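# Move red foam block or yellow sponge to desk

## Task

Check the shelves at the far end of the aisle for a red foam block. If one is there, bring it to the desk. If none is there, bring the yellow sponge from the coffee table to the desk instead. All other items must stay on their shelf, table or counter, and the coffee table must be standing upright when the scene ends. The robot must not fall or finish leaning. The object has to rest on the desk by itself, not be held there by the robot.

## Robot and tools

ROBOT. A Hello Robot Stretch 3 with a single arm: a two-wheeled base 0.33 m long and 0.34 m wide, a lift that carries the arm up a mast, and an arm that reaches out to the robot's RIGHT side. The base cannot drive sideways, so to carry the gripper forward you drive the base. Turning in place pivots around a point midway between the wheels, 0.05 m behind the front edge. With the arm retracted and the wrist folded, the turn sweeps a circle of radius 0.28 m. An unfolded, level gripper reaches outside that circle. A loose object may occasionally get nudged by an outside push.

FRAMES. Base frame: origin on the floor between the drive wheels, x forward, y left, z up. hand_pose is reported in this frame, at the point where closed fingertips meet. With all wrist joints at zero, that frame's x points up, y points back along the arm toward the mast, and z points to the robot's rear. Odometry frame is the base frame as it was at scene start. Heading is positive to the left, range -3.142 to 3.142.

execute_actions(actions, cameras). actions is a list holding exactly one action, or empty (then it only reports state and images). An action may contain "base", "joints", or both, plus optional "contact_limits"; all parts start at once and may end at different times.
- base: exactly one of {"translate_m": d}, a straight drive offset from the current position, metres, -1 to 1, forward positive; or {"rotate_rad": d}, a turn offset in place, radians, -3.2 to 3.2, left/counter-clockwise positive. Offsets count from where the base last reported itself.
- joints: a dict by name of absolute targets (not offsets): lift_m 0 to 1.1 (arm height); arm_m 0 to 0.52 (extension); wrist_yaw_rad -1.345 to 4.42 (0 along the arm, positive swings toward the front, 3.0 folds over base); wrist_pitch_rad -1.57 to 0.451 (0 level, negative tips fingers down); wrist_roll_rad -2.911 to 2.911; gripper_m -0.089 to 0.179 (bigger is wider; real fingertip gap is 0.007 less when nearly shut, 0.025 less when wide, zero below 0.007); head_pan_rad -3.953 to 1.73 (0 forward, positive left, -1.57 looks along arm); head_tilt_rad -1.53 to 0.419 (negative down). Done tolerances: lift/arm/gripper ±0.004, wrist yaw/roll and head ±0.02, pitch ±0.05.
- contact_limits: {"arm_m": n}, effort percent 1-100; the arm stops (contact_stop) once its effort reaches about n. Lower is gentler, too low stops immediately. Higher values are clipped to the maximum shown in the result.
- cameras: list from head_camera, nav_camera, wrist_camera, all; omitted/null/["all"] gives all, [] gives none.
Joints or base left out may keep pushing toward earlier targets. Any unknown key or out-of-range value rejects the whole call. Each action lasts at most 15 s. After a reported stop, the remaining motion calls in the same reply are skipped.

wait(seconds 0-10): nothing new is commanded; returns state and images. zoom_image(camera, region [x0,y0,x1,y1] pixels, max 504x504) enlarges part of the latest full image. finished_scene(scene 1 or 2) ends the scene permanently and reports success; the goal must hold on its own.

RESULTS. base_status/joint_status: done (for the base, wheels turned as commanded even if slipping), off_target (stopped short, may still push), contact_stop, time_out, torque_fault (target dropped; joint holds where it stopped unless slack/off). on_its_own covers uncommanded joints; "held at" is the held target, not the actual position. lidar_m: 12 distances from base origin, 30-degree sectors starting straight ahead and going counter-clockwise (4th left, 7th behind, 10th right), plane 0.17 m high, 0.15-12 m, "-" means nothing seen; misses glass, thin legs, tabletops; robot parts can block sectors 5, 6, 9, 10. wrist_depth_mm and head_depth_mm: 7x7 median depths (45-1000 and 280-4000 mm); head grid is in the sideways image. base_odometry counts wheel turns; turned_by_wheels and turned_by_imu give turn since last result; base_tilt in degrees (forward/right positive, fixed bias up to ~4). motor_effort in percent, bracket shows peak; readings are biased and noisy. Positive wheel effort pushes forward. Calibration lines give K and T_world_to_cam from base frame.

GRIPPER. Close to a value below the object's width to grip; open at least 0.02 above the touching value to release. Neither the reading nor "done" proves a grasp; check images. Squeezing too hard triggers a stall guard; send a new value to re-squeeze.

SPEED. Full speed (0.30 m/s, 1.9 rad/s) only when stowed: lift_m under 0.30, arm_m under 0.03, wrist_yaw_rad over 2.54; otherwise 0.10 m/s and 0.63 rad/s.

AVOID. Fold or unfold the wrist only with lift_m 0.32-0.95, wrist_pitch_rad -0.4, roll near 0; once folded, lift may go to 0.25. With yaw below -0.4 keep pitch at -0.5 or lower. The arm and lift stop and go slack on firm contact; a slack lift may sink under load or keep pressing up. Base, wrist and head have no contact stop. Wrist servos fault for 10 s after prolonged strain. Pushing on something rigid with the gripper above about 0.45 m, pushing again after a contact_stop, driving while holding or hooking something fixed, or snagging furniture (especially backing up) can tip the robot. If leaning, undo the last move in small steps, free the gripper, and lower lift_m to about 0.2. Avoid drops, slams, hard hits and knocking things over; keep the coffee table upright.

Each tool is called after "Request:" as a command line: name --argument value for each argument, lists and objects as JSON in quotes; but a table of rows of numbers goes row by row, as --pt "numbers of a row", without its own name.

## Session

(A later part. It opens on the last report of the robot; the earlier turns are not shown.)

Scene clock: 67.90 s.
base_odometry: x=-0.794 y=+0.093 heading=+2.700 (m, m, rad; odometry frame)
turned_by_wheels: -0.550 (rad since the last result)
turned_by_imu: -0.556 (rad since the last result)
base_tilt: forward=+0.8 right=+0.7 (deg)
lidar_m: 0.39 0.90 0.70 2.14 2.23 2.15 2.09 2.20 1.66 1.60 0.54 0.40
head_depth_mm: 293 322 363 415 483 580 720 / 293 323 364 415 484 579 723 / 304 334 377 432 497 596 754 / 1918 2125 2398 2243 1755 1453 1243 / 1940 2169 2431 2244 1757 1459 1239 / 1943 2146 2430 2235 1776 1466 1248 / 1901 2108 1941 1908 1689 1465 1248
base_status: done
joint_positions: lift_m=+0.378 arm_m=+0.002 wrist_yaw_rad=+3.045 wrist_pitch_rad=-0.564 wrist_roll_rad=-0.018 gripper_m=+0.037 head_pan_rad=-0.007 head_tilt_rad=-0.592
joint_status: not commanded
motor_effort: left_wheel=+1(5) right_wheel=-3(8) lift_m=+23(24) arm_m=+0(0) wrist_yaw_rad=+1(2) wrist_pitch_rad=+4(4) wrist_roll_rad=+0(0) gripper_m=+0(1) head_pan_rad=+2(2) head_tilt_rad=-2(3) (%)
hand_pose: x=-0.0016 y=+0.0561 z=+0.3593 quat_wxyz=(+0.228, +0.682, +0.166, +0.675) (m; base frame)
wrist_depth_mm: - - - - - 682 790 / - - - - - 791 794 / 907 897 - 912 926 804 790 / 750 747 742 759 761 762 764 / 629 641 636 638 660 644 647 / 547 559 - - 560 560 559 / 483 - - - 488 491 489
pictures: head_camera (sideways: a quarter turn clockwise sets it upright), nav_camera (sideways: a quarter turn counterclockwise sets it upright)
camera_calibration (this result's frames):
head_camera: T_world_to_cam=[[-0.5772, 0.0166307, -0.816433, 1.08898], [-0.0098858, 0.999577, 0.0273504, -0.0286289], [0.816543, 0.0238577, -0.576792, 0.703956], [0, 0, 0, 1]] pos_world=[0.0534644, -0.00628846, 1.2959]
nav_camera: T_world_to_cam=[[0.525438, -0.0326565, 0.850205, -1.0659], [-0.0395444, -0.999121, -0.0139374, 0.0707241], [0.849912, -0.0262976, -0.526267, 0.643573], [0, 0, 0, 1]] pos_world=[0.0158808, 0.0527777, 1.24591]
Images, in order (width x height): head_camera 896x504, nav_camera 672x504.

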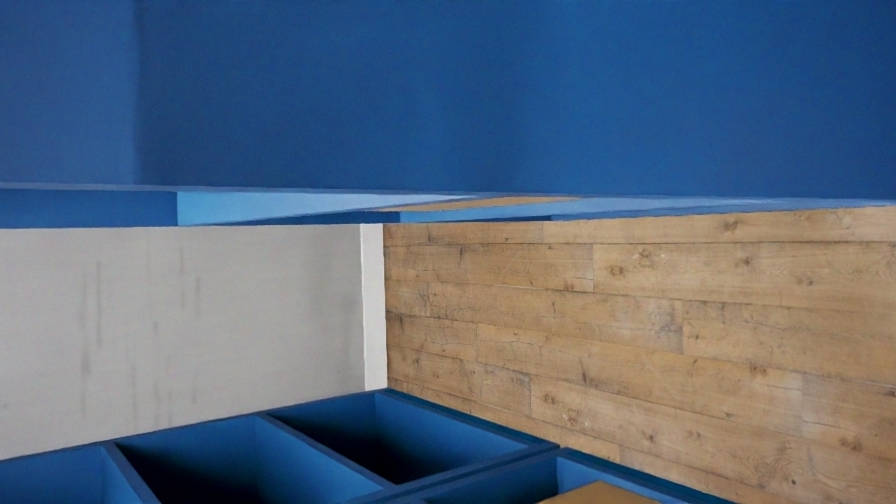

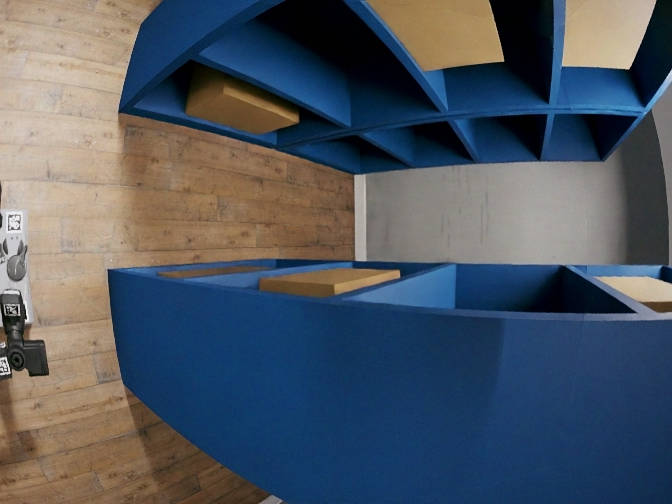

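Request:
execute_actions --actions '[{"base":{"rotate_rad":1.57}}]' --cameras '[]'

Request:
execute_actions --actions '[{"base":{"translate_m":0.38}}]' --cameras '[]'

Request:
execute_actions --actions '[{"base":{"rotate_rad":-1.57}}]' --cameras '[]'

Request:
execute_actions --actions '[]' --cameras '["nav_camera","head_camera"]'

Scene clock: 74.80 s.
base_odometry: x=-0.794 y=+0.093 heading=-2.013 (m, m, rad; odometry frame)
turned_by_wheels: +1.570 (rad since the last result)
turned_by_imu: +1.590 (rad since the last result)
base_tilt: forward=+0.7 right=+0.7 (deg)
lidar_m: 2.14 2.24 2.15 2.08 2.20 1.65 1.60 0.54 0.40 0.39 0.90 0.69
head_depth_mm: 1860 2066 2309 2120 1322 1337 1196 / 1856 2090 2338 2210 1741 1441 1226 / 1861 2055 2319 2205 1744 1443 1234 / 1849 2080 2321 2227 1759 1446 1236 / 1864 2073 2329 2254 1776 1461 1236 / 1866 2089 2335 2267 1769 1463 1252 / 1867 2068 2343 2280 1792 1470 1256
base_status: done
joint_positions: lift_m=+0.378 arm_m=+0.002 wrist_yaw_rad=+3.045 wrist_pitch_rad=-0.564 wrist_roll_rad=-0.018 gripper_m=+0.037 head_pan_rad=-0.007 head_tilt_rad=-0.592
joint_status: not commanded
motor_effort: left_wheel=-1(5) right_wheel=+2(6) lift_m=+24(23) arm_m=+0(0) wrist_yaw_rad=+2(3) wrist_pitch_rad=+4(4) wrist_roll_rad=+0(0) gripper_m=+0(0) head_pan_rad=+3(2) head_tilt_rad=-3(2) (%)
hand_pose: x=-0.0016 y=+0.0561 z=+0.3593 quat_wxyz=(+0.228, +0.682, +0.166, +0.675) (m; base frame)
wrist_depth_mm: - - - - - - - / - - - - - - - / 897 898 - 919 939 931 941 / 740 743 742 760 764 764 763 / 632 629 636 636 659 641 643 / 550 566 - - 550 559 553 / 486 - - - 488 492 490
pictures: none
No camera images: the call's "cameras" was empty. Leave "cameras" out to get every camera's image.

Scene clock: 79.83 s.
base_odometry: x=-0.957 y=-0.251 heading=-2.014 (m, m, rad; odometry frame)
turned_by_wheels: +0.000 (rad since the last result)
turned_by_imu: -0.001 (rad since the last result)
base_tilt: forward=+0.7 right=+0.7 (deg)
lidar_m: 1.77 1.84 2.00 2.06 2.60 2.05 1.98 0.57 0.58 0.82 0.44 0.56
head_depth_mm: 1521 1682 1916 2098 1729 1429 1201 / 1519 1690 1908 2088 1733 1438 1227 / 1520 1685 1898 2091 1759 1444 1231 / 1523 1690 1899 2082 1753 1444 1239 / 1521 1691 1905 2093 1766 1460 1241 / 1528 1692 1902 2096 1784 1462 1245 / 1525 1687 1909 2102 1796 1474 1251
base_status: done
joint_positions: lift_m=+0.378 arm_m=+0.002 wrist_yaw_rad=+3.045 wrist_pitch_rad=-0.564 wrist_roll_rad=-0.018 gripper_m=+0.037 head_pan_rad=-0.007 head_tilt_rad=-0.593
joint_status: not commanded
motor_effort: left_wheel=-1(4) right_wheel=+1(7) lift_m=+24(24) arm_m=-1(0) wrist_yaw_rad=+1(2) wrist_pitch_rad=+4(4) wrist_roll_rad=+0(0) gripper_m=+0(0) head_pan_rad=+3(2) head_tilt_rad=-2(2) (%)
hand_pose: x=-0.0016 y=+0.0561 z=+0.3593 quat_wxyz=(+0.228, +0.682, +0.166, +0.675) (m; base frame)
wrist_depth_mm: - - - - - - - / - - - - - - - / 904 920 - 927 928 931 938 / 740 756 742 738 752 752 759 / 633 631 636 640 660 644 644 / 550 566 - - 556 552 560 / 487 - - - 484 493 493
pictures: none
No camera images: the call's "cameras" was empty. Leave "cameras" out to get every camera's image.

Scene clock: 83.27 s.
base_odometry: x=-0.957 y=-0.251 heading=+2.700 (m, m, rad; odometry frame)
turned_by_wheels: -1.570 (rad since the last result)
turned_by_imu: -1.590 (rad since the last result)
base_tilt: forward=+0.7 right=+0.7 (deg)
lidar_m: 0.81 0.44 0.56 1.77 1.83 1.99 2.06 2.42 2.04 1.98 0.57 0.59
head_depth_mm: 1944 2102 1416 1522 1576 1377 1223 / 1946 2166 2442 2199 1737 1441 1231 / 1950 2177 2435 2215 1736 1440 1229 / 1960 2157 2446 2247 1756 1451 1240 / 1887 2090 1886 1585 1617 1382 1213 / 1085 1128 1314 1316 1038 900 795 / 673 659 644 618 1010 609 736
base_status: done
joint_positions: lift_m=+0.378 arm_m=+0.002 wrist_yaw_rad=+3.045 wrist_pitch_rad=-0.564 wrist_roll_rad=-0.018 gripper_m=+0.037 head_pan_rad=-0.007 head_tilt_rad=-0.593
joint_status: not commanded
motor_effort: left_wheel=+2(5) right_wheel=-3(7) lift_m=+25(24) arm_m=-1(0) wrist_yaw_rad=+2(2) wrist_pitch_rad=+4(4) wrist_roll_rad=+0(0) gripper_m=+1(0) head_pan_rad=+2(2) head_tilt_rad=-3(2) (%)
hand_pose: x=-0.0016 y=+0.0561 z=+0.3593 quat_wxyz=(+0.228, +0.682, +0.166, +0.675) (m; base frame)
wrist_depth_mm: - - - - - - 460 / - - - - - 683 462 / 919 918 - 910 940 691 461 / 742 747 742 752 759 695 465 / 627 631 638 637 663 620 466 / 545 561 - - 559 556 511 / 484 - - - 486 495 490
pictures: none
No camera images: the call's "cameras" was empty. Leave "cameras" out to get every camera's image.

Scene clock: 83.27 s.
base_odometry: x=-0.957 y=-0.251 heading=+2.700 (m, m, rad; odometry frame)
turned_by_wheels: -1.570 (rad since the last result)
turned_by_imu: -1.590 (rad since the last result)
base_tilt: forward=+0.7 right=+0.7 (deg)
lidar_m: 0.81 0.44 0.56 1.77 1.83 1.99 2.06 2.42 2.04 1.98 0.57 0.59
head_depth_mm: 1944 2102 1416 1522 1576 1377 1223 / 1946 2166 2442 2199 1737 1441 1231 / 1950 2177 2435 2215 1736 1440 1229 / 1960 2157 2446 2247 1756 1451 1240 / 1887 2090 1886 1585 1617 1382 1213 / 1085 1128 1314 1316 1038 900 795 / 673 659 644 618 1010 609 736
base_status: done
joint_positions: lift_m=+0.378 arm_m=+0.002 wrist_yaw_rad=+3.045 wrist_pitch_rad=-0.564 wrist_roll_rad=-0.018 gripper_m=+0.037 head_pan_rad=-0.007 head_tilt_rad=-0.593
joint_status: not commanded
motor_effort: left_wheel=+2(5) right_wheel=-3(7) lift_m=+25(24) arm_m=-1(0) wrist_yaw_rad=+2(2) wrist_pitch_rad=+4(4) wrist_roll_rad=+0(0) gripper_m=+1(0) head_pan_rad=+2(2) head_tilt_rad=-3(2) (%)
hand_pose: x=-0.0016 y=+0.0561 z=+0.3593 quat_wxyz=(+0.228, +0.682, +0.166, +0.675) (m; base frame)
wrist_depth_mm: - - - - - - 460 / - - - - - 683 462 / 919 918 - 910 940 691 461 / 742 747 742 752 759 695 465 / 627 631 638 637 663 620 466 / 545 561 - - 559 556 511 / 484 - - - 486 495 490
pictures: head_camera (sideways: a quarter turn clockwise sets it upright), nav_camera (sideways: a quarter turn counterclockwise sets it upright)
camera_calibration (this result's frames):
head_camera: T_world_to_cam=[[-0.577451, 0.0166324, -0.816256, 1.08875], [-0.00987746, 0.999577, 0.0273555, -0.0286356], [0.816366, 0.023859, -0.577042, 0.704283], [0, 0, 0, 1]] pos_world=[0.0534626, -0.00628844, 1.29588]
nav_camera: T_world_to_cam=[[0.525699, -0.0326582, 0.850044, -1.06569], [-0.0395486, -0.999121, -0.0139273, 0.070711], [0.849751, -0.0262964, -0.526528, 0.643913], [0, 0, 0, 1]] pos_world=[0.0158637, 0.0527779, 1.24591]
Images, in order (width x height): head_camera 896x504, nav_camera 672x504.

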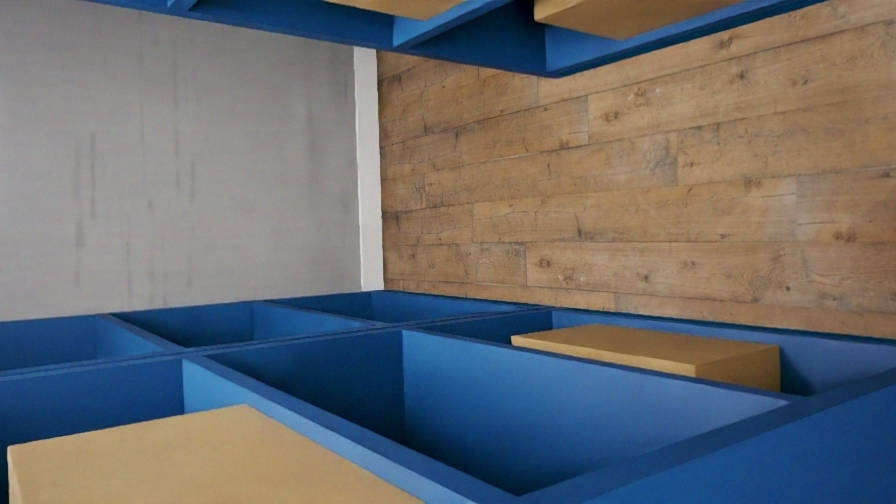

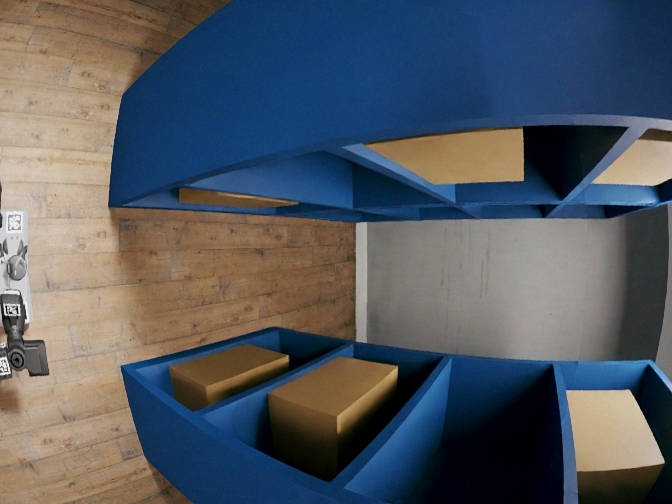

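Request:
execute_actions --actions '[{"base":{"rotate_rad":-0.3}}]' --cameras '[]'

Request:
execute_actions --actions '[{"base":{"translate_m":0.45}}]' --cameras '[]'

Request:
execute_actions --actions '[{"base":{"rotate_rad":0.3},"joints":{"head_tilt_rad":-0.4}}]' --cameras '[]'

Request:
execute_actions --actions '[]' --cameras '["nav_camera","head_camera"]'

Scene clock: 87.50 s.
base_odometry: x=-0.957 y=-0.251 heading=+2.400 (m, m, rad; odometry frame)
turned_by_wheels: -0.300 (rad since the last result)
turned_by_imu: -0.303 (rad since the last result)
base_tilt: forward=+0.8 right=+0.7 (deg)
lidar_m: 0.82 0.44 0.44 0.74 1.76 2.02 2.00 2.06 2.31 1.99 0.82 0.57
head_depth_mm: 1230 1050 762 960 1010 905 1046 / 1184 1072 1028 994 1077 1233 1203 / 1150 1184 1249 1289 1500 1405 1229 / 1958 2156 2471 2160 1766 1448 1235 / 1975 2183 2449 2240 1766 1456 1240 / 1932 2128 2378 2258 1782 1465 1247 / 1868 2059 2282 2229 1628 1315 1159
base_status: done
joint_positions: lift_m=+0.378 arm_m=+0.002 wrist_yaw_rad=+3.045 wrist_pitch_rad=-0.564 wrist_roll_rad=-0.018 gripper_m=+0.037 head_pan_rad=-0.007 head_tilt_rad=-0.593
joint_status: not commanded
motor_effort: left_wheel=+2(6) right_wheel=-3(8) lift_m=+24(23) arm_m=-1(0) wrist_yaw_rad=+2(2) wrist_pitch_rad=+4(4) wrist_roll_rad=+0(0) gripper_m=+0(1) head_pan_rad=+2(3) head_tilt_rad=-2(2) (%)
hand_pose: x=-0.0016 y=+0.0561 z=+0.3593 quat_wxyz=(+0.228, +0.682, +0.166, +0.675) (m; base frame)
wrist_depth_mm: - - - - 686 474 367 / - - - - 723 494 406 / 912 900 - 924 778 515 611 / 750 747 750 754 729 550 649 / 635 633 636 644 655 605 637 / 541 569 - - 554 554 556 / 484 - - - 484 490 489
pictures: none
No camera images: the call's "cameras" was empty. Leave "cameras" out to get every camera's image.

Scene clock: 93.23 s.
base_odometry: x=-1.288 y=+0.053 heading=+2.400 (m, m, rad; odometry frame)
turned_by_wheels: +0.000 (rad since the last result)
turned_by_imu: -0.001 (rad since the last result)
base_tilt: forward=+0.8 right=+0.6 (deg)
lidar_m: 0.57 0.74 0.43 0.47 0.33 2.16 2.45 2.49 2.14 0.28 0.28 0.34
head_depth_mm: 792 867 683 536 651 634 687 / 764 854 690 778 738 809 952 / 738 823 824 998 991 1357 1201 / 1577 1768 1999 2151 1708 1440 1237 / 1598 1756 1970 2156 1773 1464 1237 / 1544 1709 1894 2087 1787 1468 1246 / 1509 1648 1834 2044 1789 1478 1250
base_status: done
joint_positions: lift_m=+0.378 arm_m=+0.002 wrist_yaw_rad=+3.045 wrist_pitch_rad=-0.564 wrist_roll_rad=-0.018 gripper_m=+0.037 head_pan_rad=-0.007 head_tilt_rad=-0.593
joint_status: not commanded
motor_effort: left_wheel=+1(6) right_wheel=-3(2) lift_m=+23(24) arm_m=+0(0) wrist_yaw_rad=+2(2) wrist_pitch_rad=+4(4) wrist_roll_rad=+0(0) gripper_m=+0(1) head_pan_rad=+2(4) head_tilt_rad=-2(2) (%)
hand_pose: x=-0.0017 y=+0.0561 z=+0.3593 quat_wxyz=(+0.228, +0.682, +0.166, +0.675) (m; base frame)
wrist_depth_mm: - - 795 813 517 512 549 / - - 886 886 507 538 629 / 906 906 - 752 576 636 755 / 748 746 681 639 635 720 766 / 633 634 617 621 660 645 643 / 548 562 - - 556 557 560 / 485 - - - 489 489 490
pictures: none
No camera images: the call's "cameras" was empty. Leave "cameras" out to get every camera's image.

Scene clock: 94.67 s.
base_odometry: x=-1.288 y=+0.053 heading=+2.700 (m, m, rad; odometry frame)
turned_by_wheels: +0.300 (rad since the last result)
turned_by_imu: +0.304 (rad since the last result)
base_tilt: forward=+0.7 right=+0.7 (deg)
lidar_m: 1.80 0.49 0.43 0.33 1.97 2.45 2.49 2.58 1.92 0.28 0.34 0.43
head_depth_mm: 1551 1677 1809 1931 988 1033 1196 / 1549 1677 1830 2002 2109 1685 1377 / 1567 1684 1819 1997 2096 1679 1369 / 1563 1685 1835 2002 2114 1686 1388 / 1565 1681 1833 2003 2108 1705 1388 / 1535 1647 1764 1842 1838 1603 1305 / 1492 1632 1165 961 1001 1033 1032
base_status: done
joint_positions: lift_m=+0.378 arm_m=+0.002 wrist_yaw_rad=+3.045 wrist_pitch_rad=-0.564 wrist_roll_rad=-0.018 gripper_m=+0.037 head_pan_rad=-0.007 head_tilt_rad=-0.408
joint_status: all done
motor_effort: left_wheel=-1(4) right_wheel=+2(6) lift_m=+24(23) arm_m=+0(0) wrist_yaw_rad=+3(3) wrist_pitch_rad=+4(4) wrist_roll_rad=+0(0) gripper_m=+0(0) head_pan_rad=+2(2) head_tilt_rad=+2(14) (%)
hand_pose: x=-0.0017 y=+0.0561 z=+0.3593 quat_wxyz=(+0.228, +0.682, +0.166, +0.675) (m; base frame)
wrist_depth_mm: - - - 778 789 507 489 / - - - 882 873 441 423 / 900 902 - 748 741 489 482 / 743 746 744 617 639 548 552 / 634 635 630 590 589 608 609 / 548 567 - - 559 561 559 / 482 - - - 488 496 491
pictures: none
No camera images: the call's "cameras" was empty. Leave "cameras" out to get every camera's image.

Scene clock: 94.67 s.
base_odometry: x=-1.288 y=+0.053 heading=+2.700 (m, m, rad; odometry frame)
turned_by_wheels: +0.300 (rad since the last result)
turned_by_imu: +0.304 (rad since the last result)
base_tilt: forward=+0.7 right=+0.7 (deg)
lidar_m: 1.80 0.49 0.43 0.33 1.97 2.45 2.49 2.58 1.92 0.28 0.34 0.43
head_depth_mm: 1551 1677 1809 1931 988 1033 1196 / 1549 1677 1830 2002 2109 1685 1377 / 1567 1684 1819 1997 2096 1679 1369 / 1563 1685 1835 2002 2114 1686 1388 / 1565 1681 1833 2003 2108 1705 1388 / 1535 1647 1764 1842 1838 1603 1305 / 1492 1632 1165 961 1001 1033 1032
base_status: done
joint_positions: lift_m=+0.378 arm_m=+0.002 wrist_yaw_rad=+3.045 wrist_pitch_rad=-0.564 wrist_roll_rad=-0.018 gripper_m=+0.037 head_pan_rad=-0.007 head_tilt_rad=-0.408
joint_status: all done
motor_effort: left_wheel=-1(4) right_wheel=+2(6) lift_m=+24(23) arm_m=+0(0) wrist_yaw_rad=+3(3) wrist_pitch_rad=+4(4) wrist_roll_rad=+0(0) gripper_m=+0(0) head_pan_rad=+2(2) head_tilt_rad=+2(14) (%)
hand_pose: x=-0.0017 y=+0.0561 z=+0.3593 quat_wxyz=(+0.228, +0.682, +0.166, +0.675) (m; base frame)
wrist_depth_mm: - - - 778 789 507 489 / - - - 882 873 441 423 / 900 902 - 748 741 489 482 / 743 746 744 617 639 548 552 / 634 635 630 590 589 608 609 / 548 567 - - 559 561 559 / 482 - - - 488 496 491
pictures: head_camera (sideways: a quarter turn clockwise sets it upright), nav_camera (sideways: a quarter turn counterclockwise sets it upright)
camera_calibration (this result's frames):
head_camera: T_world_to_cam=[[-0.418194, 0.0155382, -0.908225, 1.20772], [-0.014622, 0.999609, 0.0238343, -0.0240286], [0.90824, 0.0232474, -0.417803, 0.496531], [0, 0, 0, 1]] pos_world=[0.0537393, -0.00628952, 1.3049]
nav_camera: T_world_to_cam=[[0.361128, -0.0315287, 0.931983, -1.17158], [-0.0364273, -0.999142, -0.0196857, 0.0781928], [0.931805, -0.0268406, -0.361967, 0.429279], [0, 0, 0, 1]] pos_world=[0.0259342, 0.0527095, 1.24881]
Images, in order (width x height): head_camera 896x504, nav_camera 672x504.

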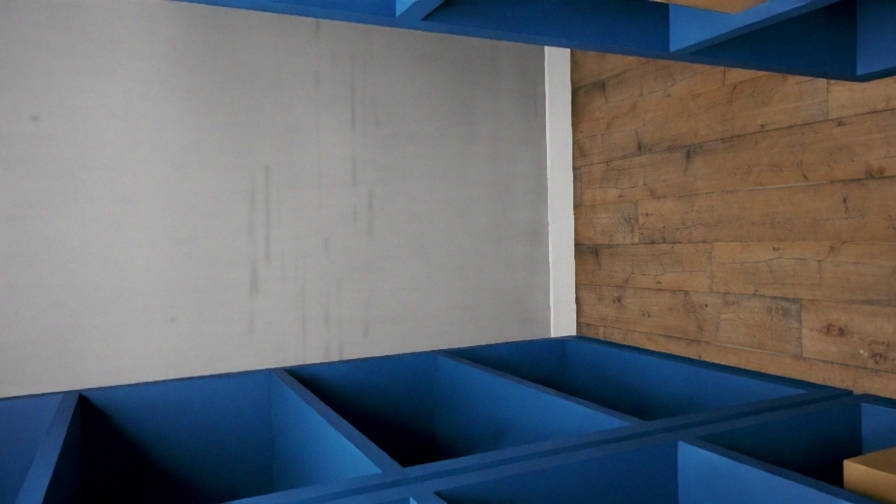

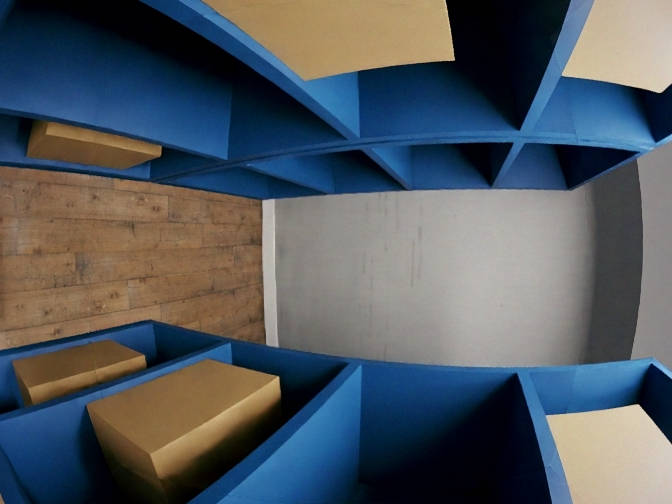

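Roughly centred. Advance.

Request:
execute_actions --actions '[{"base":{"translate_m":0.85},"joints":{"head_pan_rad":-1.2}}]' --cameras '[]'

Request:
execute_actions --actions '[]' --cameras '["nav_camera"]'

Request:
execute_actions --actions '[{"joints":{"head_pan_rad":1.2}}]' --cameras '[]'

Request:
execute_actions --actions '[]' --cameras '["nav_camera"]'

Scene clock: 108.00 s.
base_odometry: x=-2.057 y=+0.417 heading=+2.700 (m, m, rad; odometry frame)
turned_by_wheels: +0.000 (rad since the last result)
turned_by_imu: -0.002 (rad since the last result)
base_tilt: forward=+0.7 right=+0.8 (deg)
lidar_m: 0.97 0.97 0.33 0.32 0.43 0.48 3.74 0.43 0.40 0.29 1.24 1.01
head_depth_mm: 911 1025 702 761 824 315 343 / 1015 1090 1129 861 1263 1017 1226 / 1042 1134 1179 1338 1278 1093 1297 / 1087 1178 1219 1409 1279 1454 1295 / 1127 1237 1233 1487 1287 1501 1332 / 1171 1295 1266 1545 1297 1562 1359 / 1148 1273 1250 1379 1309 1491 1397
base_status: done
joint_positions: lift_m=+0.378 arm_m=+0.002 wrist_yaw_rad=+3.045 wrist_pitch_rad=-0.564 wrist_roll_rad=-0.018 gripper_m=+0.037 head_pan_rad=-1.193 head_tilt_rad=-0.408
joint_status: all done
motor_effort: left_wheel=-1(4) right_wheel=+1(6) lift_m=+24(23) arm_m=+0(0) wrist_yaw_rad=+1(2) wrist_pitch_rad=+4(4) wrist_roll_rad=+0(0) gripper_m=-1(0) head_pan_rad=-2(30) head_tilt_rad=+3(3) (%)
hand_pose: x=-0.0017 y=+0.0561 z=+0.3593 quat_wxyz=(+0.228, +0.682, +0.166, +0.675) (m; base frame)
wrist_depth_mm: 468 467 790 371 783 804 804 / 394 400 880 406 863 894 906 / 444 451 - 463 785 782 784 / 513 520 597 538 627 642 633 / 563 572 581 590 578 609 602 / 544 560 - - 556 561 555 / 483 - - - 491 490 493
pictures: none
No camera images: the call's "cameras" was empty. Leave "cameras" out to get every camera's image.

Scene clock: 108.00 s.
base_odometry: x=-2.057 y=+0.417 heading=+2.700 (m, m, rad; odometry frame)
turned_by_wheels: +0.000 (rad since the last result)
turned_by_imu: -0.002 (rad since the last result)
base_tilt: forward=+0.7 right=+0.8 (deg)
lidar_m: 0.97 0.97 0.33 0.32 0.43 0.48 3.74 0.43 0.40 0.29 1.24 1.01
head_depth_mm: 911 1025 702 761 824 315 343 / 1015 1090 1129 861 1263 1017 1226 / 1042 1134 1179 1338 1278 1093 1297 / 1087 1178 1219 1409 1279 1454 1295 / 1127 1237 1233 1487 1287 1501 1332 / 1171 1295 1266 1545 1297 1562 1359 / 1148 1273 1250 1379 1309 1491 1397
base_status: done
joint_positions: lift_m=+0.378 arm_m=+0.002 wrist_yaw_rad=+3.045 wrist_pitch_rad=-0.564 wrist_roll_rad=-0.018 gripper_m=+0.037 head_pan_rad=-1.193 head_tilt_rad=-0.408
joint_status: all done
motor_effort: left_wheel=-1(4) right_wheel=+1(6) lift_m=+24(23) arm_m=+0(0) wrist_yaw_rad=+1(2) wrist_pitch_rad=+4(4) wrist_roll_rad=+0(0) gripper_m=-1(0) head_pan_rad=-2(30) head_tilt_rad=+3(3) (%)
hand_pose: x=-0.0017 y=+0.0561 z=+0.3593 quat_wxyz=(+0.228, +0.682, +0.166, +0.675) (m; base frame)
wrist_depth_mm: 468 467 790 371 783 804 804 / 394 400 880 406 863 894 906 / 444 451 - 463 785 782 784 / 513 520 597 538 627 642 633 / 563 572 581 590 578 609 602 / 544 560 - - 556 561 555 / 483 - - - 491 490 493
pictures: nav_camera (sideways: a quarter turn counterclockwise sets it upright)
camera_calibration (this result's frames):
nav_camera: T_world_to_cam=[[0.106305, -0.346478, 0.932015, -1.17007], [-0.939751, -0.341291, -0.0196884, 0.0837065], [0.32491, -0.87377, -0.361884, 0.432873], [0, 0, 0, 1]] pos_world=[0.062402, 0.00139765, 1.24882]
Images, in order (width x height): nav_camera 672x504.

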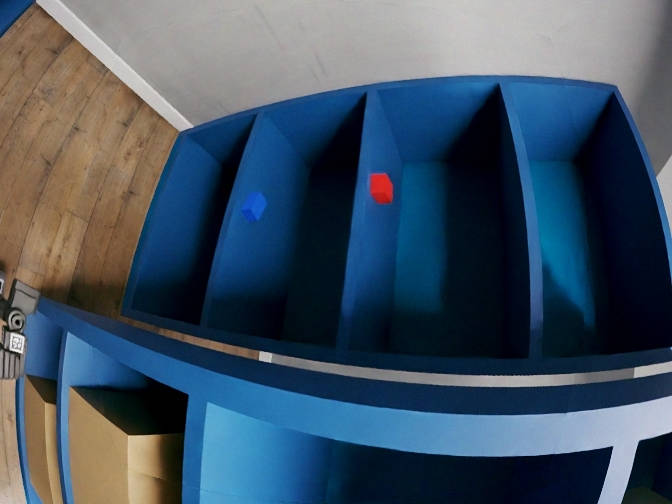

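Scene clock: 109.63 s.
base_odometry: x=-2.057 y=+0.417 heading=+2.700 (m, m, rad; odometry frame)
turned_by_wheels: +0.000 (rad since the last result)
turned_by_imu: +0.000 (rad since the last result)
base_tilt: forward=+0.7 right=+0.7 (deg)
lidar_m: 0.97 0.97 0.33 0.32 0.43 0.49 3.74 0.43 0.40 0.29 1.24 1.00
head_depth_mm: 769 837 912 708 507 947 804 / 740 801 875 714 510 900 805 / 711 769 833 720 513 441 807 / 687 739 799 727 517 427 812 / 663 712 761 690 461 391 430 / - - 285 304 345 472 463 / - 422 604 544 322 347 387
base_status: not commanded
joint_positions: lift_m=+0.378 arm_m=+0.002 wrist_yaw_rad=+3.045 wrist_pitch_rad=-0.564 wrist_roll_rad=-0.018 gripper_m=+0.037 head_pan_rad=+1.193 head_tilt_rad=-0.408
joint_status: all done
motor_effort: left_wheel=-1(1) right_wheel=+1(1) lift_m=+24(24) arm_m=+0(1) wrist_yaw_rad=+3(2) wrist_pitch_rad=+4(4) wrist_roll_rad=+0(0) gripper_m=+0(0) head_pan_rad=+3(30) head_tilt_rad=+2(3) (%)
hand_pose: x=-0.0017 y=+0.0561 z=+0.3593 quat_wxyz=(+0.228, +0.682, +0.166, +0.675) (m; base frame)
wrist_depth_mm: 464 468 780 372 772 809 803 / 399 400 884 405 868 900 898 / 449 453 - 459 771 783 779 / 508 516 590 545 640 643 638 / 564 568 572 595 574 601 605 / 545 565 - - 556 561 551 / 480 - - - 485 491 488
pictures: none
No camera images: the call's "cameras" was empty. Leave "cameras" out to get every camera's image.

Scene clock: 109.63 s.
base_odometry: x=-2.057 y=+0.417 heading=+2.700 (m, m, rad; odometry frame)
turned_by_wheels: +0.000 (rad since the last result)
turned_by_imu: +0.000 (rad since the last result)
base_tilt: forward=+0.7 right=+0.7 (deg)
lidar_m: 0.97 0.97 0.33 0.32 0.43 0.49 3.74 0.43 0.40 0.29 1.24 1.00
head_depth_mm: 769 837 912 708 507 947 804 / 740 801 875 714 510 900 805 / 711 769 833 720 513 441 807 / 687 739 799 727 517 427 812 / 663 712 761 690 461 391 430 / - - 285 304 345 472 463 / - 422 604 544 322 347 387
base_status: not commanded
joint_positions: lift_m=+0.378 arm_m=+0.002 wrist_yaw_rad=+3.045 wrist_pitch_rad=-0.564 wrist_roll_rad=-0.018 gripper_m=+0.037 head_pan_rad=+1.193 head_tilt_rad=-0.408
joint_status: all done
motor_effort: left_wheel=-1(1) right_wheel=+1(1) lift_m=+24(24) arm_m=+0(1) wrist_yaw_rad=+3(2) wrist_pitch_rad=+4(4) wrist_roll_rad=+0(0) gripper_m=+0(0) head_pan_rad=+3(30) head_tilt_rad=+2(3) (%)
hand_pose: x=-0.0017 y=+0.0561 z=+0.3593 quat_wxyz=(+0.228, +0.682, +0.166, +0.675) (m; base frame)
wrist_depth_mm: 464 468 780 372 772 809 803 / 399 400 884 405 868 900 898 / 449 453 - 459 771 783 779 / 508 516 590 545 640 643 638 / 564 568 572 595 574 601 605 / 545 565 - - 556 561 551 / 480 - - - 485 491 488
pictures: nav_camera (sideways: a quarter turn counterclockwise sets it upright)
camera_calibration (this result's frames):
nav_camera: T_world_to_cam=[[0.160343, 0.324994, 0.932024, -1.17041], [0.917871, -0.396389, -0.0196891, 0.0723759], [0.363045, 0.858635, -0.361861, 0.43261], [0, 0, 0, 1]] pos_world=[-0.0358219, 0.0376094, 1.24882]
Images, in order (width x height): nav_camera 672x504.

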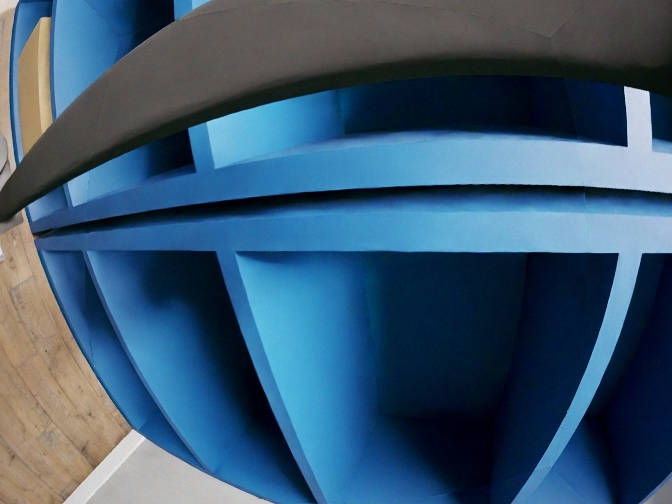

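Request:
execute_actions --actions '[{"joints":{"head_pan_rad":-1.3,"head_tilt_rad":-0.6}}]' --cameras '[]'

Request:
execute_actions --actions '[]' --cameras '["head_camera"]'

Scene clock: 113.27 s.
base_odometry: x=-2.057 y=+0.417 heading=+2.700 (m, m, rad; odometry frame)
turned_by_wheels: +0.000 (rad since the last result)
turned_by_imu: +0.000 (rad since the last result)
base_tilt: forward=+0.8 right=+0.8 (deg)
lidar_m: 0.97 0.97 0.33 0.32 0.42 0.49 3.32 0.43 0.40 0.29 1.23 1.00
head_depth_mm: 632 - - 293 351 780 715 / 961 698 758 838 352 406 513 / 1028 1077 1279 1291 1118 1345 1236 / 1055 1102 1319 1303 1513 1379 1237 / 1084 1113 1368 1320 1518 1401 1243 / 1114 1129 1427 1320 1573 1432 1245 / 1154 1148 1466 1331 1597 1466 1252
base_status: not commanded
joint_positions: lift_m=+0.378 arm_m=+0.002 wrist_yaw_rad=+3.045 wrist_pitch_rad=-0.564 wrist_roll_rad=-0.018 gripper_m=+0.037 head_pan_rad=-1.293 head_tilt_rad=-0.592
joint_status: all done
motor_effort: left_wheel=-1(1) right_wheel=+1(1) lift_m=+24(24) arm_m=+0(0) wrist_yaw_rad=+2(2) wrist_pitch_rad=+4(4) wrist_roll_rad=+0(0) gripper_m=-1(1) head_pan_rad=-2(31) head_tilt_rad=-2(12) (%)
hand_pose: x=-0.0017 y=+0.0561 z=+0.3593 quat_wxyz=(+0.228, +0.682, +0.166, +0.675) (m; base frame)
wrist_depth_mm: 464 464 787 374 790 796 820 / 397 400 880 405 870 901 899 / 443 451 - 463 776 770 788 / 505 518 592 540 631 633 647 / 566 573 579 596 576 602 604 / 550 570 - - 554 556 556 / 485 - - - 495 491 495
pictures: none
No camera images: the call's "cameras" was empty. Leave "cameras" out to get every camera's image.

Scene clock: 113.27 s.
base_odometry: x=-2.057 y=+0.417 heading=+2.700 (m, m, rad; odometry frame)
turned_by_wheels: +0.000 (rad since the last result)
turned_by_imu: +0.000 (rad since the last result)
base_tilt: forward=+0.8 right=+0.8 (deg)
lidar_m: 0.97 0.97 0.33 0.32 0.42 0.49 3.32 0.43 0.40 0.29 1.23 1.00
head_depth_mm: 632 - - 293 351 780 715 / 961 698 758 838 352 406 513 / 1028 1077 1279 1291 1118 1345 1236 / 1055 1102 1319 1303 1513 1379 1237 / 1084 1113 1368 1320 1518 1401 1243 / 1114 1129 1427 1320 1573 1432 1245 / 1154 1148 1466 1331 1597 1466 1252
base_status: not commanded
joint_positions: lift_m=+0.378 arm_m=+0.002 wrist_yaw_rad=+3.045 wrist_pitch_rad=-0.564 wrist_roll_rad=-0.018 gripper_m=+0.037 head_pan_rad=-1.293 head_tilt_rad=-0.592
joint_status: all done
motor_effort: left_wheel=-1(1) right_wheel=+1(1) lift_m=+24(24) arm_m=+0(0) wrist_yaw_rad=+2(2) wrist_pitch_rad=+4(4) wrist_roll_rad=+0(0) gripper_m=-1(1) head_pan_rad=-2(31) head_tilt_rad=-2(12) (%)
hand_pose: x=-0.0017 y=+0.0561 z=+0.3593 quat_wxyz=(+0.228, +0.682, +0.166, +0.675) (m; base frame)
wrist_depth_mm: 464 464 787 374 790 796 820 / 397 400 880 405 870 901 899 / 443 451 - 463 776 770 788 / 505 518 592 540 631 633 647 / 566 573 579 596 576 602 604 / 550 570 - - 554 556 556 / 485 - - - 495 491 495
pictures: head_camera (sideways: a quarter turn clockwise sets it upright)
camera_calibration (this result's frames):
head_camera: T_world_to_cam=[[-0.146248, 0.55862, -0.816429, 1.08634], [0.956517, 0.290391, 0.0273505, -0.0345242], [0.252362, -0.776928, -0.576798, 0.707406], [0, 0, 0, 1]] pos_world=[0.0133754, -0.0472228, 1.2959]
Images, in order (width x height): head_camera 896x504.

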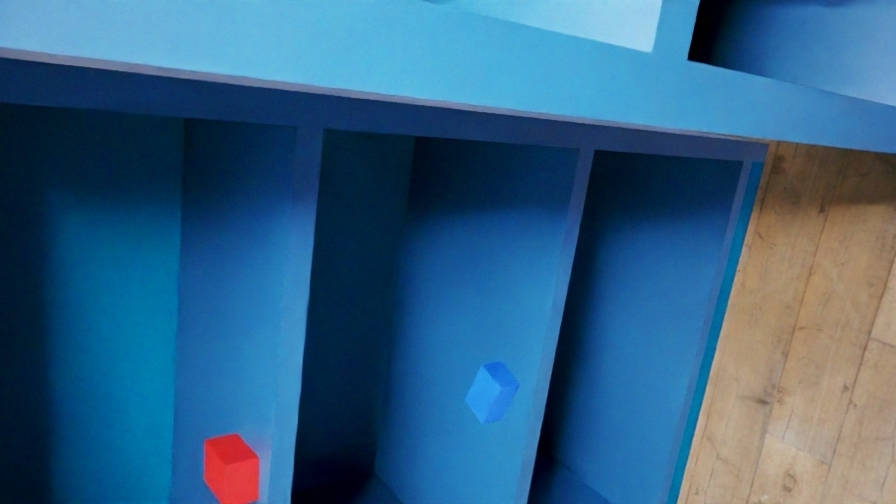

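Request:
execute_actions --actions '[{"base":{"translate_m":0.4},"joints":{"head_pan_rad":-1.57,"head_tilt_rad":-0.35}}]' --cameras '[]'

Request:
execute_actions --actions '[]' --cameras '["head_camera"]'

Scene clock: 123.40 s.
base_odometry: x=-2.418 y=+0.588 heading=+2.700 (m, m, rad; odometry frame)
turned_by_wheels: +0.000 (rad since the last result)
turned_by_imu: -0.001 (rad since the last result)
base_tilt: forward=+0.8 right=+0.7 (deg)
lidar_m: 0.57 0.59 0.74 0.77 0.45 0.45 1.28 0.47 0.53 1.19 0.81 0.59
head_depth_mm: 835 1057 1073 909 1105 999 1144 / 809 1083 1151 860 1323 1035 1340 / 785 1078 1156 866 1328 1042 1344 / 763 1088 1158 874 1336 1044 1343 / 748 1090 1163 822 1332 1013 1347 / 732 1093 1161 835 1338 1055 1359 / 715 1092 1164 902 1346 1062 1334
base_status: done
joint_positions: lift_m=+0.378 arm_m=+0.002 wrist_yaw_rad=+3.045 wrist_pitch_rad=-0.564 wrist_roll_rad=-0.018 gripper_m=+0.037 head_pan_rad=-1.563 head_tilt_rad=-0.359
joint_status: all done
motor_effort: left_wheel=-1(3) right_wheel=+0(6) lift_m=+24(23) arm_m=+0(1) wrist_yaw_rad=+3(2) wrist_pitch_rad=+4(4) wrist_roll_rad=+0(0) gripper_m=+0(0) head_pan_rad=-2(18) head_tilt_rad=+3(16) (%)
hand_pose: x=-0.0017 y=+0.0561 z=+0.3593 quat_wxyz=(+0.228, +0.682, +0.166, +0.675) (m; base frame)
wrist_depth_mm: 400 506 787 774 793 798 610 / 396 548 874 876 902 866 615 / 432 578 - 778 784 774 615 / 492 580 637 635 634 638 601 / 564 574 569 585 576 602 600 / 545 565 - - 557 555 556 / 483 - - - 487 494 491
pictures: none
No camera images: the call's "cameras" was empty. Leave "cameras" out to get every camera's image.

Scene clock: 123.40 s.
base_odometry: x=-2.418 y=+0.588 heading=+2.700 (m, m, rad; odometry frame)
turned_by_wheels: +0.000 (rad since the last result)
turned_by_imu: -0.001 (rad since the last result)
base_tilt: forward=+0.8 right=+0.7 (deg)
lidar_m: 0.57 0.59 0.74 0.77 0.45 0.45 1.28 0.47 0.53 1.19 0.81 0.59
head_depth_mm: 835 1057 1073 909 1105 999 1144 / 809 1083 1151 860 1323 1035 1340 / 785 1078 1156 866 1328 1042 1344 / 763 1088 1158 874 1336 1044 1343 / 748 1090 1163 822 1332 1013 1347 / 732 1093 1161 835 1338 1055 1359 / 715 1092 1164 902 1346 1062 1334
base_status: done
joint_positions: lift_m=+0.378 arm_m=+0.002 wrist_yaw_rad=+3.045 wrist_pitch_rad=-0.564 wrist_roll_rad=-0.018 gripper_m=+0.037 head_pan_rad=-1.563 head_tilt_rad=-0.359
joint_status: all done
motor_effort: left_wheel=-1(3) right_wheel=+0(6) lift_m=+24(23) arm_m=+0(1) wrist_yaw_rad=+3(2) wrist_pitch_rad=+4(4) wrist_roll_rad=+0(0) gripper_m=+0(0) head_pan_rad=-2(18) head_tilt_rad=+3(16) (%)
hand_pose: x=-0.0017 y=+0.0561 z=+0.3593 quat_wxyz=(+0.228, +0.682, +0.166, +0.675) (m; base frame)
wrist_depth_mm: 400 506 787 774 793 798 610 / 396 548 874 876 902 866 615 / 432 578 - 778 784 774 615 / 492 580 637 635 634 638 601 / 564 574 569 585 576 602 600 / 545 565 - - 557 555 556 / 483 - - - 487 494 491
pictures: head_camera (sideways: a quarter turn clockwise sets it upright)
camera_calibration (this result's frames):
head_camera: T_world_to_cam=[[0.00971698, 0.373238, -0.927685, 1.2305], [0.999275, 0.0305359, 0.0227524, -0.0288064], [0.0368198, -0.927233, -0.372671, 0.443114], [0, 0, 0, 1]] pos_world=[0.000513448, -0.0475197, 1.30731]
Images, in order (width x height): head_camera 896x504.

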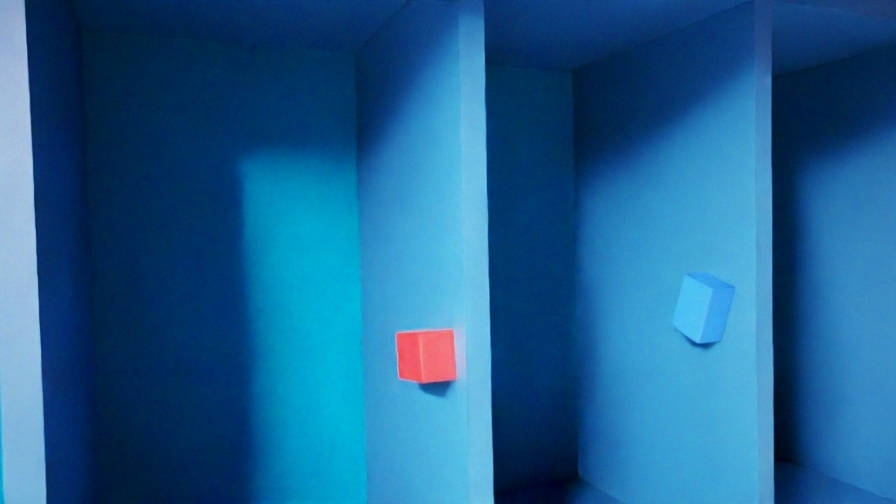

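Request:
execute_actions --actions '[{"joints":{"lift_m":0.9,"wrist_pitch_rad":-0.4,"gripper_m":0.12}}]' --cameras '[]'

Request:
execute_actions --actions '[{"joints":{"wrist_yaw_rad":1.57}}]' --cameras '[]'

Request:
execute_actions --actions '[{"joints":{"lift_m":1.08,"wrist_pitch_rad":0}}]' --cameras '[]'

Request:
execute_actions --actions '[{"joints":{"wrist_yaw_rad":0}}]' --cameras '["wrist_camera"]'

Scene clock: 134.83 s.
base_odometry: x=-2.418 y=+0.588 heading=+2.700 (m, m, rad; odometry frame)
turned_by_wheels: +0.000 (rad since the last result)
turned_by_imu: +0.000 (rad since the last result)
base_tilt: forward=+0.7 right=+0.7 (deg)
lidar_m: 0.57 0.59 0.74 0.77 0.45 0.45 1.28 0.47 0.53 1.19 0.81 0.59
head_depth_mm: 835 1059 1069 911 1106 998 1143 / 807 1084 1153 858 1323 1036 1335 / 784 1081 1152 866 1319 1043 1345 / 764 1084 1155 871 1337 1044 1355 / 747 1090 1160 822 1330 1015 1353 / 729 1091 1158 839 1334 1059 1358 / 716 1095 1165 901 1340 1062 1330
base_status: not commanded
joint_positions: lift_m=+0.900 arm_m=+0.002 wrist_yaw_rad=+3.045 wrist_pitch_rad=-0.418 wrist_roll_rad=-0.018 gripper_m=+0.120 head_pan_rad=-1.563 head_tilt_rad=-0.359
joint_status: all done
motor_effort: left_wheel=-1(1) right_wheel=+1(1) lift_m=+29(33) arm_m=+0(0) wrist_yaw_rad=+2(2) wrist_pitch_rad=+5(6) wrist_roll_rad=+0(0) gripper_m=+0(79) head_pan_rad=-3(2) head_tilt_rad=+3(3) (%)
hand_pose: x=+0.0003 y=+0.0767 z=+0.9124 quat_wxyz=(+0.179, +0.692, +0.115, +0.690) (m; base frame)
wrist_depth_mm: 328 332 333 336 340 344 352 / 390 543 821 818 836 818 601 / 400 545 911 924 915 895 607 / 437 586 909 923 929 839 609 / 484 542 - 735 745 751 606 / 577 546 - 617 619 646 610 / 702 675 958 - - 979 639
pictures: none
No camera images: the call's "cameras" was empty. Leave "cameras" out to get every camera's image.

Scene clock: 136.57 s.
base_odometry: x=-2.418 y=+0.588 heading=+2.700 (m, m, rad; odometry frame)
turned_by_wheels: +0.000 (rad since the last result)
turned_by_imu: +0.000 (rad since the last result)
base_tilt: forward=+0.7 right=+0.7 (deg)
lidar_m: 0.57 0.59 0.74 0.77 0.45 0.45 1.28 0.47 0.53 1.20 0.80 0.59
head_depth_mm: 832 1057 1072 911 1105 998 1147 / 810 1084 1148 857 1317 1033 1363 / 786 1083 1154 865 1324 1041 1371 / 765 1088 1162 873 1321 1042 1348 / 748 1091 1157 823 1328 1017 1354 / 730 1095 1162 834 1342 1059 1360 / 714 1097 1163 901 1341 1068 1329
base_status: not commanded
joint_positions: lift_m=+0.900 arm_m=+0.002 wrist_yaw_rad=+1.573 wrist_pitch_rad=-0.418 wrist_roll_rad=-0.018 gripper_m=+0.120 head_pan_rad=-1.563 head_tilt_rad=-0.359
joint_status: all done
motor_effort: left_wheel=-1(1) right_wheel=+0(0) lift_m=+30(29) arm_m=+0(1) wrist_yaw_rad=-2(2) wrist_pitch_rad=+5(5) wrist_roll_rad=+0(0) gripper_m=+0(1) head_pan_rad=-3(3) head_tilt_rad=+3(3) (%)
hand_pose: x=+0.2030 y=-0.1464 z=+0.9124 quat_wxyz=(+0.596, +0.590, -0.379, +0.391) (m; base frame)
wrist_depth_mm: 478 470 465 454 446 439 430 / 508 509 499 494 480 472 465 / 552 565 553 541 531 519 511 / 585 634 612 599 581 577 567 / 645 689 687 678 654 628 627 / 606 747 803 769 741 707 692 / 543 913 919 883 859 868 735
pictures: none
No camera images: the call's "cameras" was empty. Leave "cameras" out to get every camera's image.

Scene clock: 139.03 s.
base_odometry: x=-2.418 y=+0.588 heading=+2.700 (m, m, rad; odometry frame)
turned_by_wheels: +0.000 (rad since the last result)
turned_by_imu: +0.000 (rad since the last result)
base_tilt: forward=+0.7 right=+0.7 (deg)
lidar_m: 0.57 0.59 0.74 0.77 0.45 0.46 1.28 0.47 0.53 1.19 0.80 0.59
head_depth_mm: 833 1055 - - - - - / 809 1082 - - - - - / 787 1084 1132 - - - - / 765 1087 1155 878 1327 - - / 746 1091 1159 822 1333 - - / 730 1093 1157 837 1342 - - / 716 1094 1166 901 - - -
base_status: not commanded
joint_positions: lift_m=+1.080 arm_m=+0.002 wrist_yaw_rad=+1.573 wrist_pitch_rad=-0.020 wrist_roll_rad=-0.018 gripper_m=+0.120 head_pan_rad=-1.563 head_tilt_rad=-0.359
joint_status: all done
motor_effort: left_wheel=-1(1) right_wheel=+1(1) lift_m=+30(34) arm_m=+0(0) wrist_yaw_rad=-1(2) wrist_pitch_rad=+6(6) wrist_roll_rad=+0(0) gripper_m=+0(0) head_pan_rad=-2(1) head_tilt_rad=+3(4) (%)
hand_pose: x=+0.2343 y=-0.1463 z=+1.1891 quat_wxyz=(+0.509, +0.501, -0.490, +0.500) (m; base frame)
wrist_depth_mm: 488 482 474 464 462 453 449 / 500 497 493 482 474 465 462 / 512 511 500 493 489 478 478 / 530 527 523 511 502 498 486 / 539 544 544 532 518 507 504 / 557 567 555 547 535 520 522 / 537 593 575 569 558 554 537
pictures: none
No camera images: the call's "cameras" was empty. Leave "cameras" out to get every camera's image.

Scene clock: 140.80 s.
base_odometry: x=-2.418 y=+0.588 heading=+2.700 (m, m, rad; odometry frame)
turned_by_wheels: +0.000 (rad since the last result)
turned_by_imu: +0.000 (rad since the last result)
base_tilt: forward=+0.8 right=+0.7 (deg)
lidar_m: 0.57 0.59 0.74 0.77 0.45 0.45 1.28 0.47 0.53 1.19 0.81 0.59
head_depth_mm: 833 1054 - - - - - / 808 1078 - - - - - / 786 1088 - - - - - / 765 1087 1153 816 1323 1031 1353 / 747 1092 1160 804 1340 1019 1357 / 730 1092 1165 834 1339 1052 1359 / 714 1092 1164 901 1337 1062 1326
base_status: not commanded
joint_positions: lift_m=+1.080 arm_m=+0.002 wrist_yaw_rad=+0.003 wrist_pitch_rad=-0.020 wrist_roll_rad=-0.018 gripper_m=+0.120 head_pan_rad=-1.563 head_tilt_rad=-0.359
joint_status: all done
motor_effort: left_wheel=-1(1) right_wheel=+1(1) lift_m=+29(30) arm_m=+0(0) wrist_yaw_rad=-2(2) wrist_pitch_rad=+6(6) wrist_roll_rad=+0(0) gripper_m=+0(1) head_pan_rad=-2(2) head_tilt_rad=+3(2) (%)
hand_pose: x=-0.0208 y=-0.4024 z=+1.1891 quat_wxyz=(+0.714, +0.008, -0.700, -0.007) (m; base frame)
wrist_depth_mm: 588 652 621 598 571 512 447 / 621 893 968 934 923 594 459 / 633 901 984 978 962 579 454 / 636 916 - - - 577 449 / 621 771 690 767 796 529 442 / 600 571 593 598 574 - 441 / 615 972 - - - 614 413
pictures: wrist_camera
camera_calibration (this result's frames):
wrist_camera: T_world_to_cam=[[-0.997299, -0.0556523, 0.0479255, -0.0964365], [-0.0583096, 0.203225, -0.977394, 1.2748], [0.0446545, -0.977549, -0.205922, 0.0154747], [0, 0, 0, 1]] pos_world=[-0.0225338, -0.249312, 1.25379]
Images, in order (width x height): wrist_camera 644x364.

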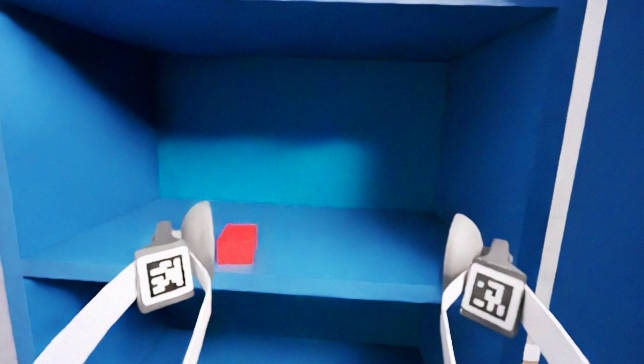

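Request:
execute_actions --actions '[{"base":{"translate_m":0.16},"joints":{"lift_m":0.93,"arm_m":0.15}}]' --cameras '[]'

Request:
execute_actions --actions '[]' --cameras '["wrist_camera","head_camera"]'

Scene clock: 145.67 s.
base_odometry: x=-2.563 y=+0.656 heading=+2.700 (m, m, rad; odometry frame)
turned_by_wheels: +0.000 (rad since the last result)
turned_by_imu: +0.000 (rad since the last result)
base_tilt: forward=+0.8 right=+0.7 (deg)
lidar_m: 0.41 0.43 0.51 0.77 0.67 0.57 1.20 0.61 0.76 1.19 0.58 0.43
head_depth_mm: 834 1082 1147 908 - - 1273 / 805 1086 1151 855 - - 1297 / 786 1082 1159 810 - - 1300 / 765 1088 1155 810 1329 1044 1346 / 745 1085 1156 883 1330 1051 1351 / 728 1091 1159 892 1314 1056 1286 / 713 1041 1025 898 1003 989 1046
base_status: done
joint_positions: lift_m=+0.930 arm_m=+0.150 wrist_yaw_rad=+0.001 wrist_pitch_rad=-0.020 wrist_roll_rad=-0.018 gripper_m=+0.120 head_pan_rad=-1.563 head_tilt_rad=-0.359
joint_status: all done
motor_effort: left_wheel=-1(3) right_wheel=+0(6) lift_m=+17(30) arm_m=+3(2) wrist_yaw_rad=+0(1) wrist_pitch_rad=+6(6) wrist_roll_rad=+0(0) gripper_m=+0(0) head_pan_rad=-1(2) head_tilt_rad=+2(3) (%)
hand_pose: x=-0.0211 y=-0.5504 z=+1.0397 quat_wxyz=(+0.714, +0.008, -0.700, -0.007) (m; base frame)
wrist_depth_mm: 429 623 783 765 762 748 593 / 437 624 801 799 780 783 580 / 442 637 837 821 814 788 584 / 434 535 562 452 632 666 542 / 410 386 384 378 375 381 366 / 454 583 922 900 890 697 564 / 433 674 881 880 884 843 525
pictures: none
No camera images: the call's "cameras" was empty. Leave "cameras" out to get every camera's image.

Scene clock: 145.67 s.
base_odometry: x=-2.563 y=+0.656 heading=+2.700 (m, m, rad; odometry frame)
turned_by_wheels: +0.000 (rad since the last result)
turned_by_imu: +0.000 (rad since the last result)
base_tilt: forward=+0.8 right=+0.7 (deg)
lidar_m: 0.41 0.43 0.51 0.77 0.67 0.57 1.20 0.61 0.76 1.19 0.58 0.43
head_depth_mm: 834 1082 1147 908 - - 1273 / 805 1086 1151 855 - - 1297 / 786 1082 1159 810 - - 1300 / 765 1088 1155 810 1329 1044 1346 / 745 1085 1156 883 1330 1051 1351 / 728 1091 1159 892 1314 1056 1286 / 713 1041 1025 898 1003 989 1046
base_status: done
joint_positions: lift_m=+0.930 arm_m=+0.150 wrist_yaw_rad=+0.001 wrist_pitch_rad=-0.020 wrist_roll_rad=-0.018 gripper_m=+0.120 head_pan_rad=-1.563 head_tilt_rad=-0.359
joint_status: all done
motor_effort: left_wheel=-1(3) right_wheel=+0(6) lift_m=+17(30) arm_m=+3(2) wrist_yaw_rad=+0(1) wrist_pitch_rad=+6(6) wrist_roll_rad=+0(0) gripper_m=+0(0) head_pan_rad=-1(2) head_tilt_rad=+2(3) (%)
hand_pose: x=-0.0211 y=-0.5504 z=+1.0397 quat_wxyz=(+0.714, +0.008, -0.700, -0.007) (m; base frame)
wrist_depth_mm: 429 623 783 765 762 748 593 / 437 624 801 799 780 783 580 / 442 637 837 821 814 788 584 / 434 535 562 452 632 666 542 / 410 386 384 378 375 381 366 / 454 583 922 900 890 697 564 / 433 674 881 880 884 843 525
pictures: head_camera (sideways: a quarter turn clockwise sets it upright), wrist_camera
camera_calibration (this result's frames):
head_camera: T_world_to_cam=[[0.00979333, 0.372962, -0.927795, 1.23064], [0.999281, 0.0303439, 0.0227458, -0.0287978], [0.0366362, -0.92735, -0.372397, 0.442759], [0, 0, 0, 1]] pos_world=[0.000503987, -0.047517, 1.30732]
wrist_camera: T_world_to_cam=[[-0.997363, -0.0545017, 0.0479288, -0.097177], [-0.0580757, 0.203234, -0.977406, 1.15885], [0.0435295, -0.977612, -0.205864, -0.16007], [0, 0, 0, 1]] pos_world=[-0.0226519, -0.3973, 1.10437]
Images, in order (width x height): head_camera 896x504, wrist_camera 644x364.

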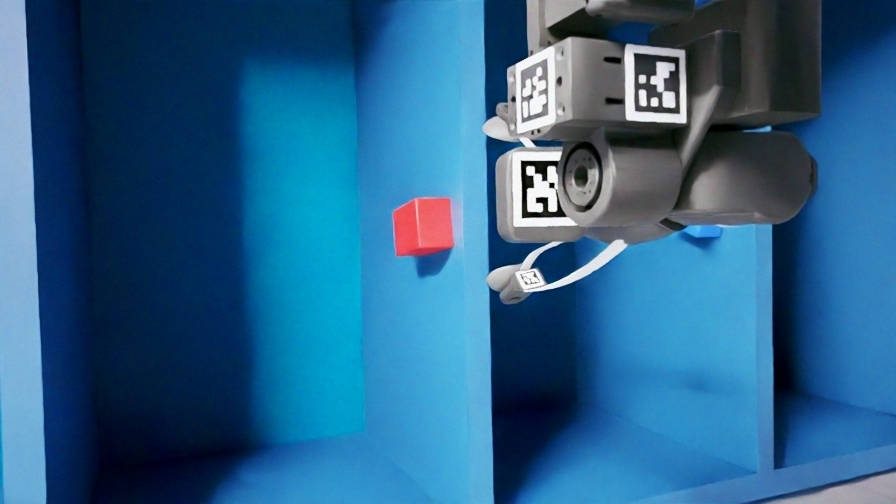

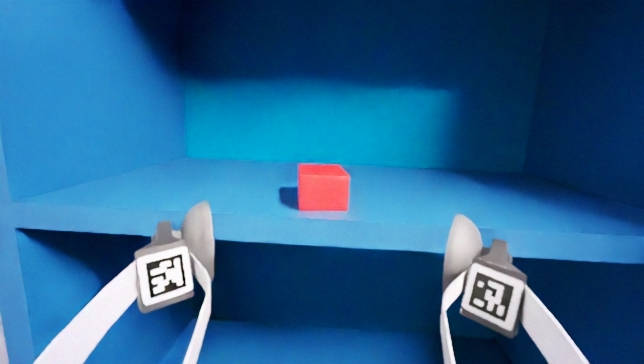

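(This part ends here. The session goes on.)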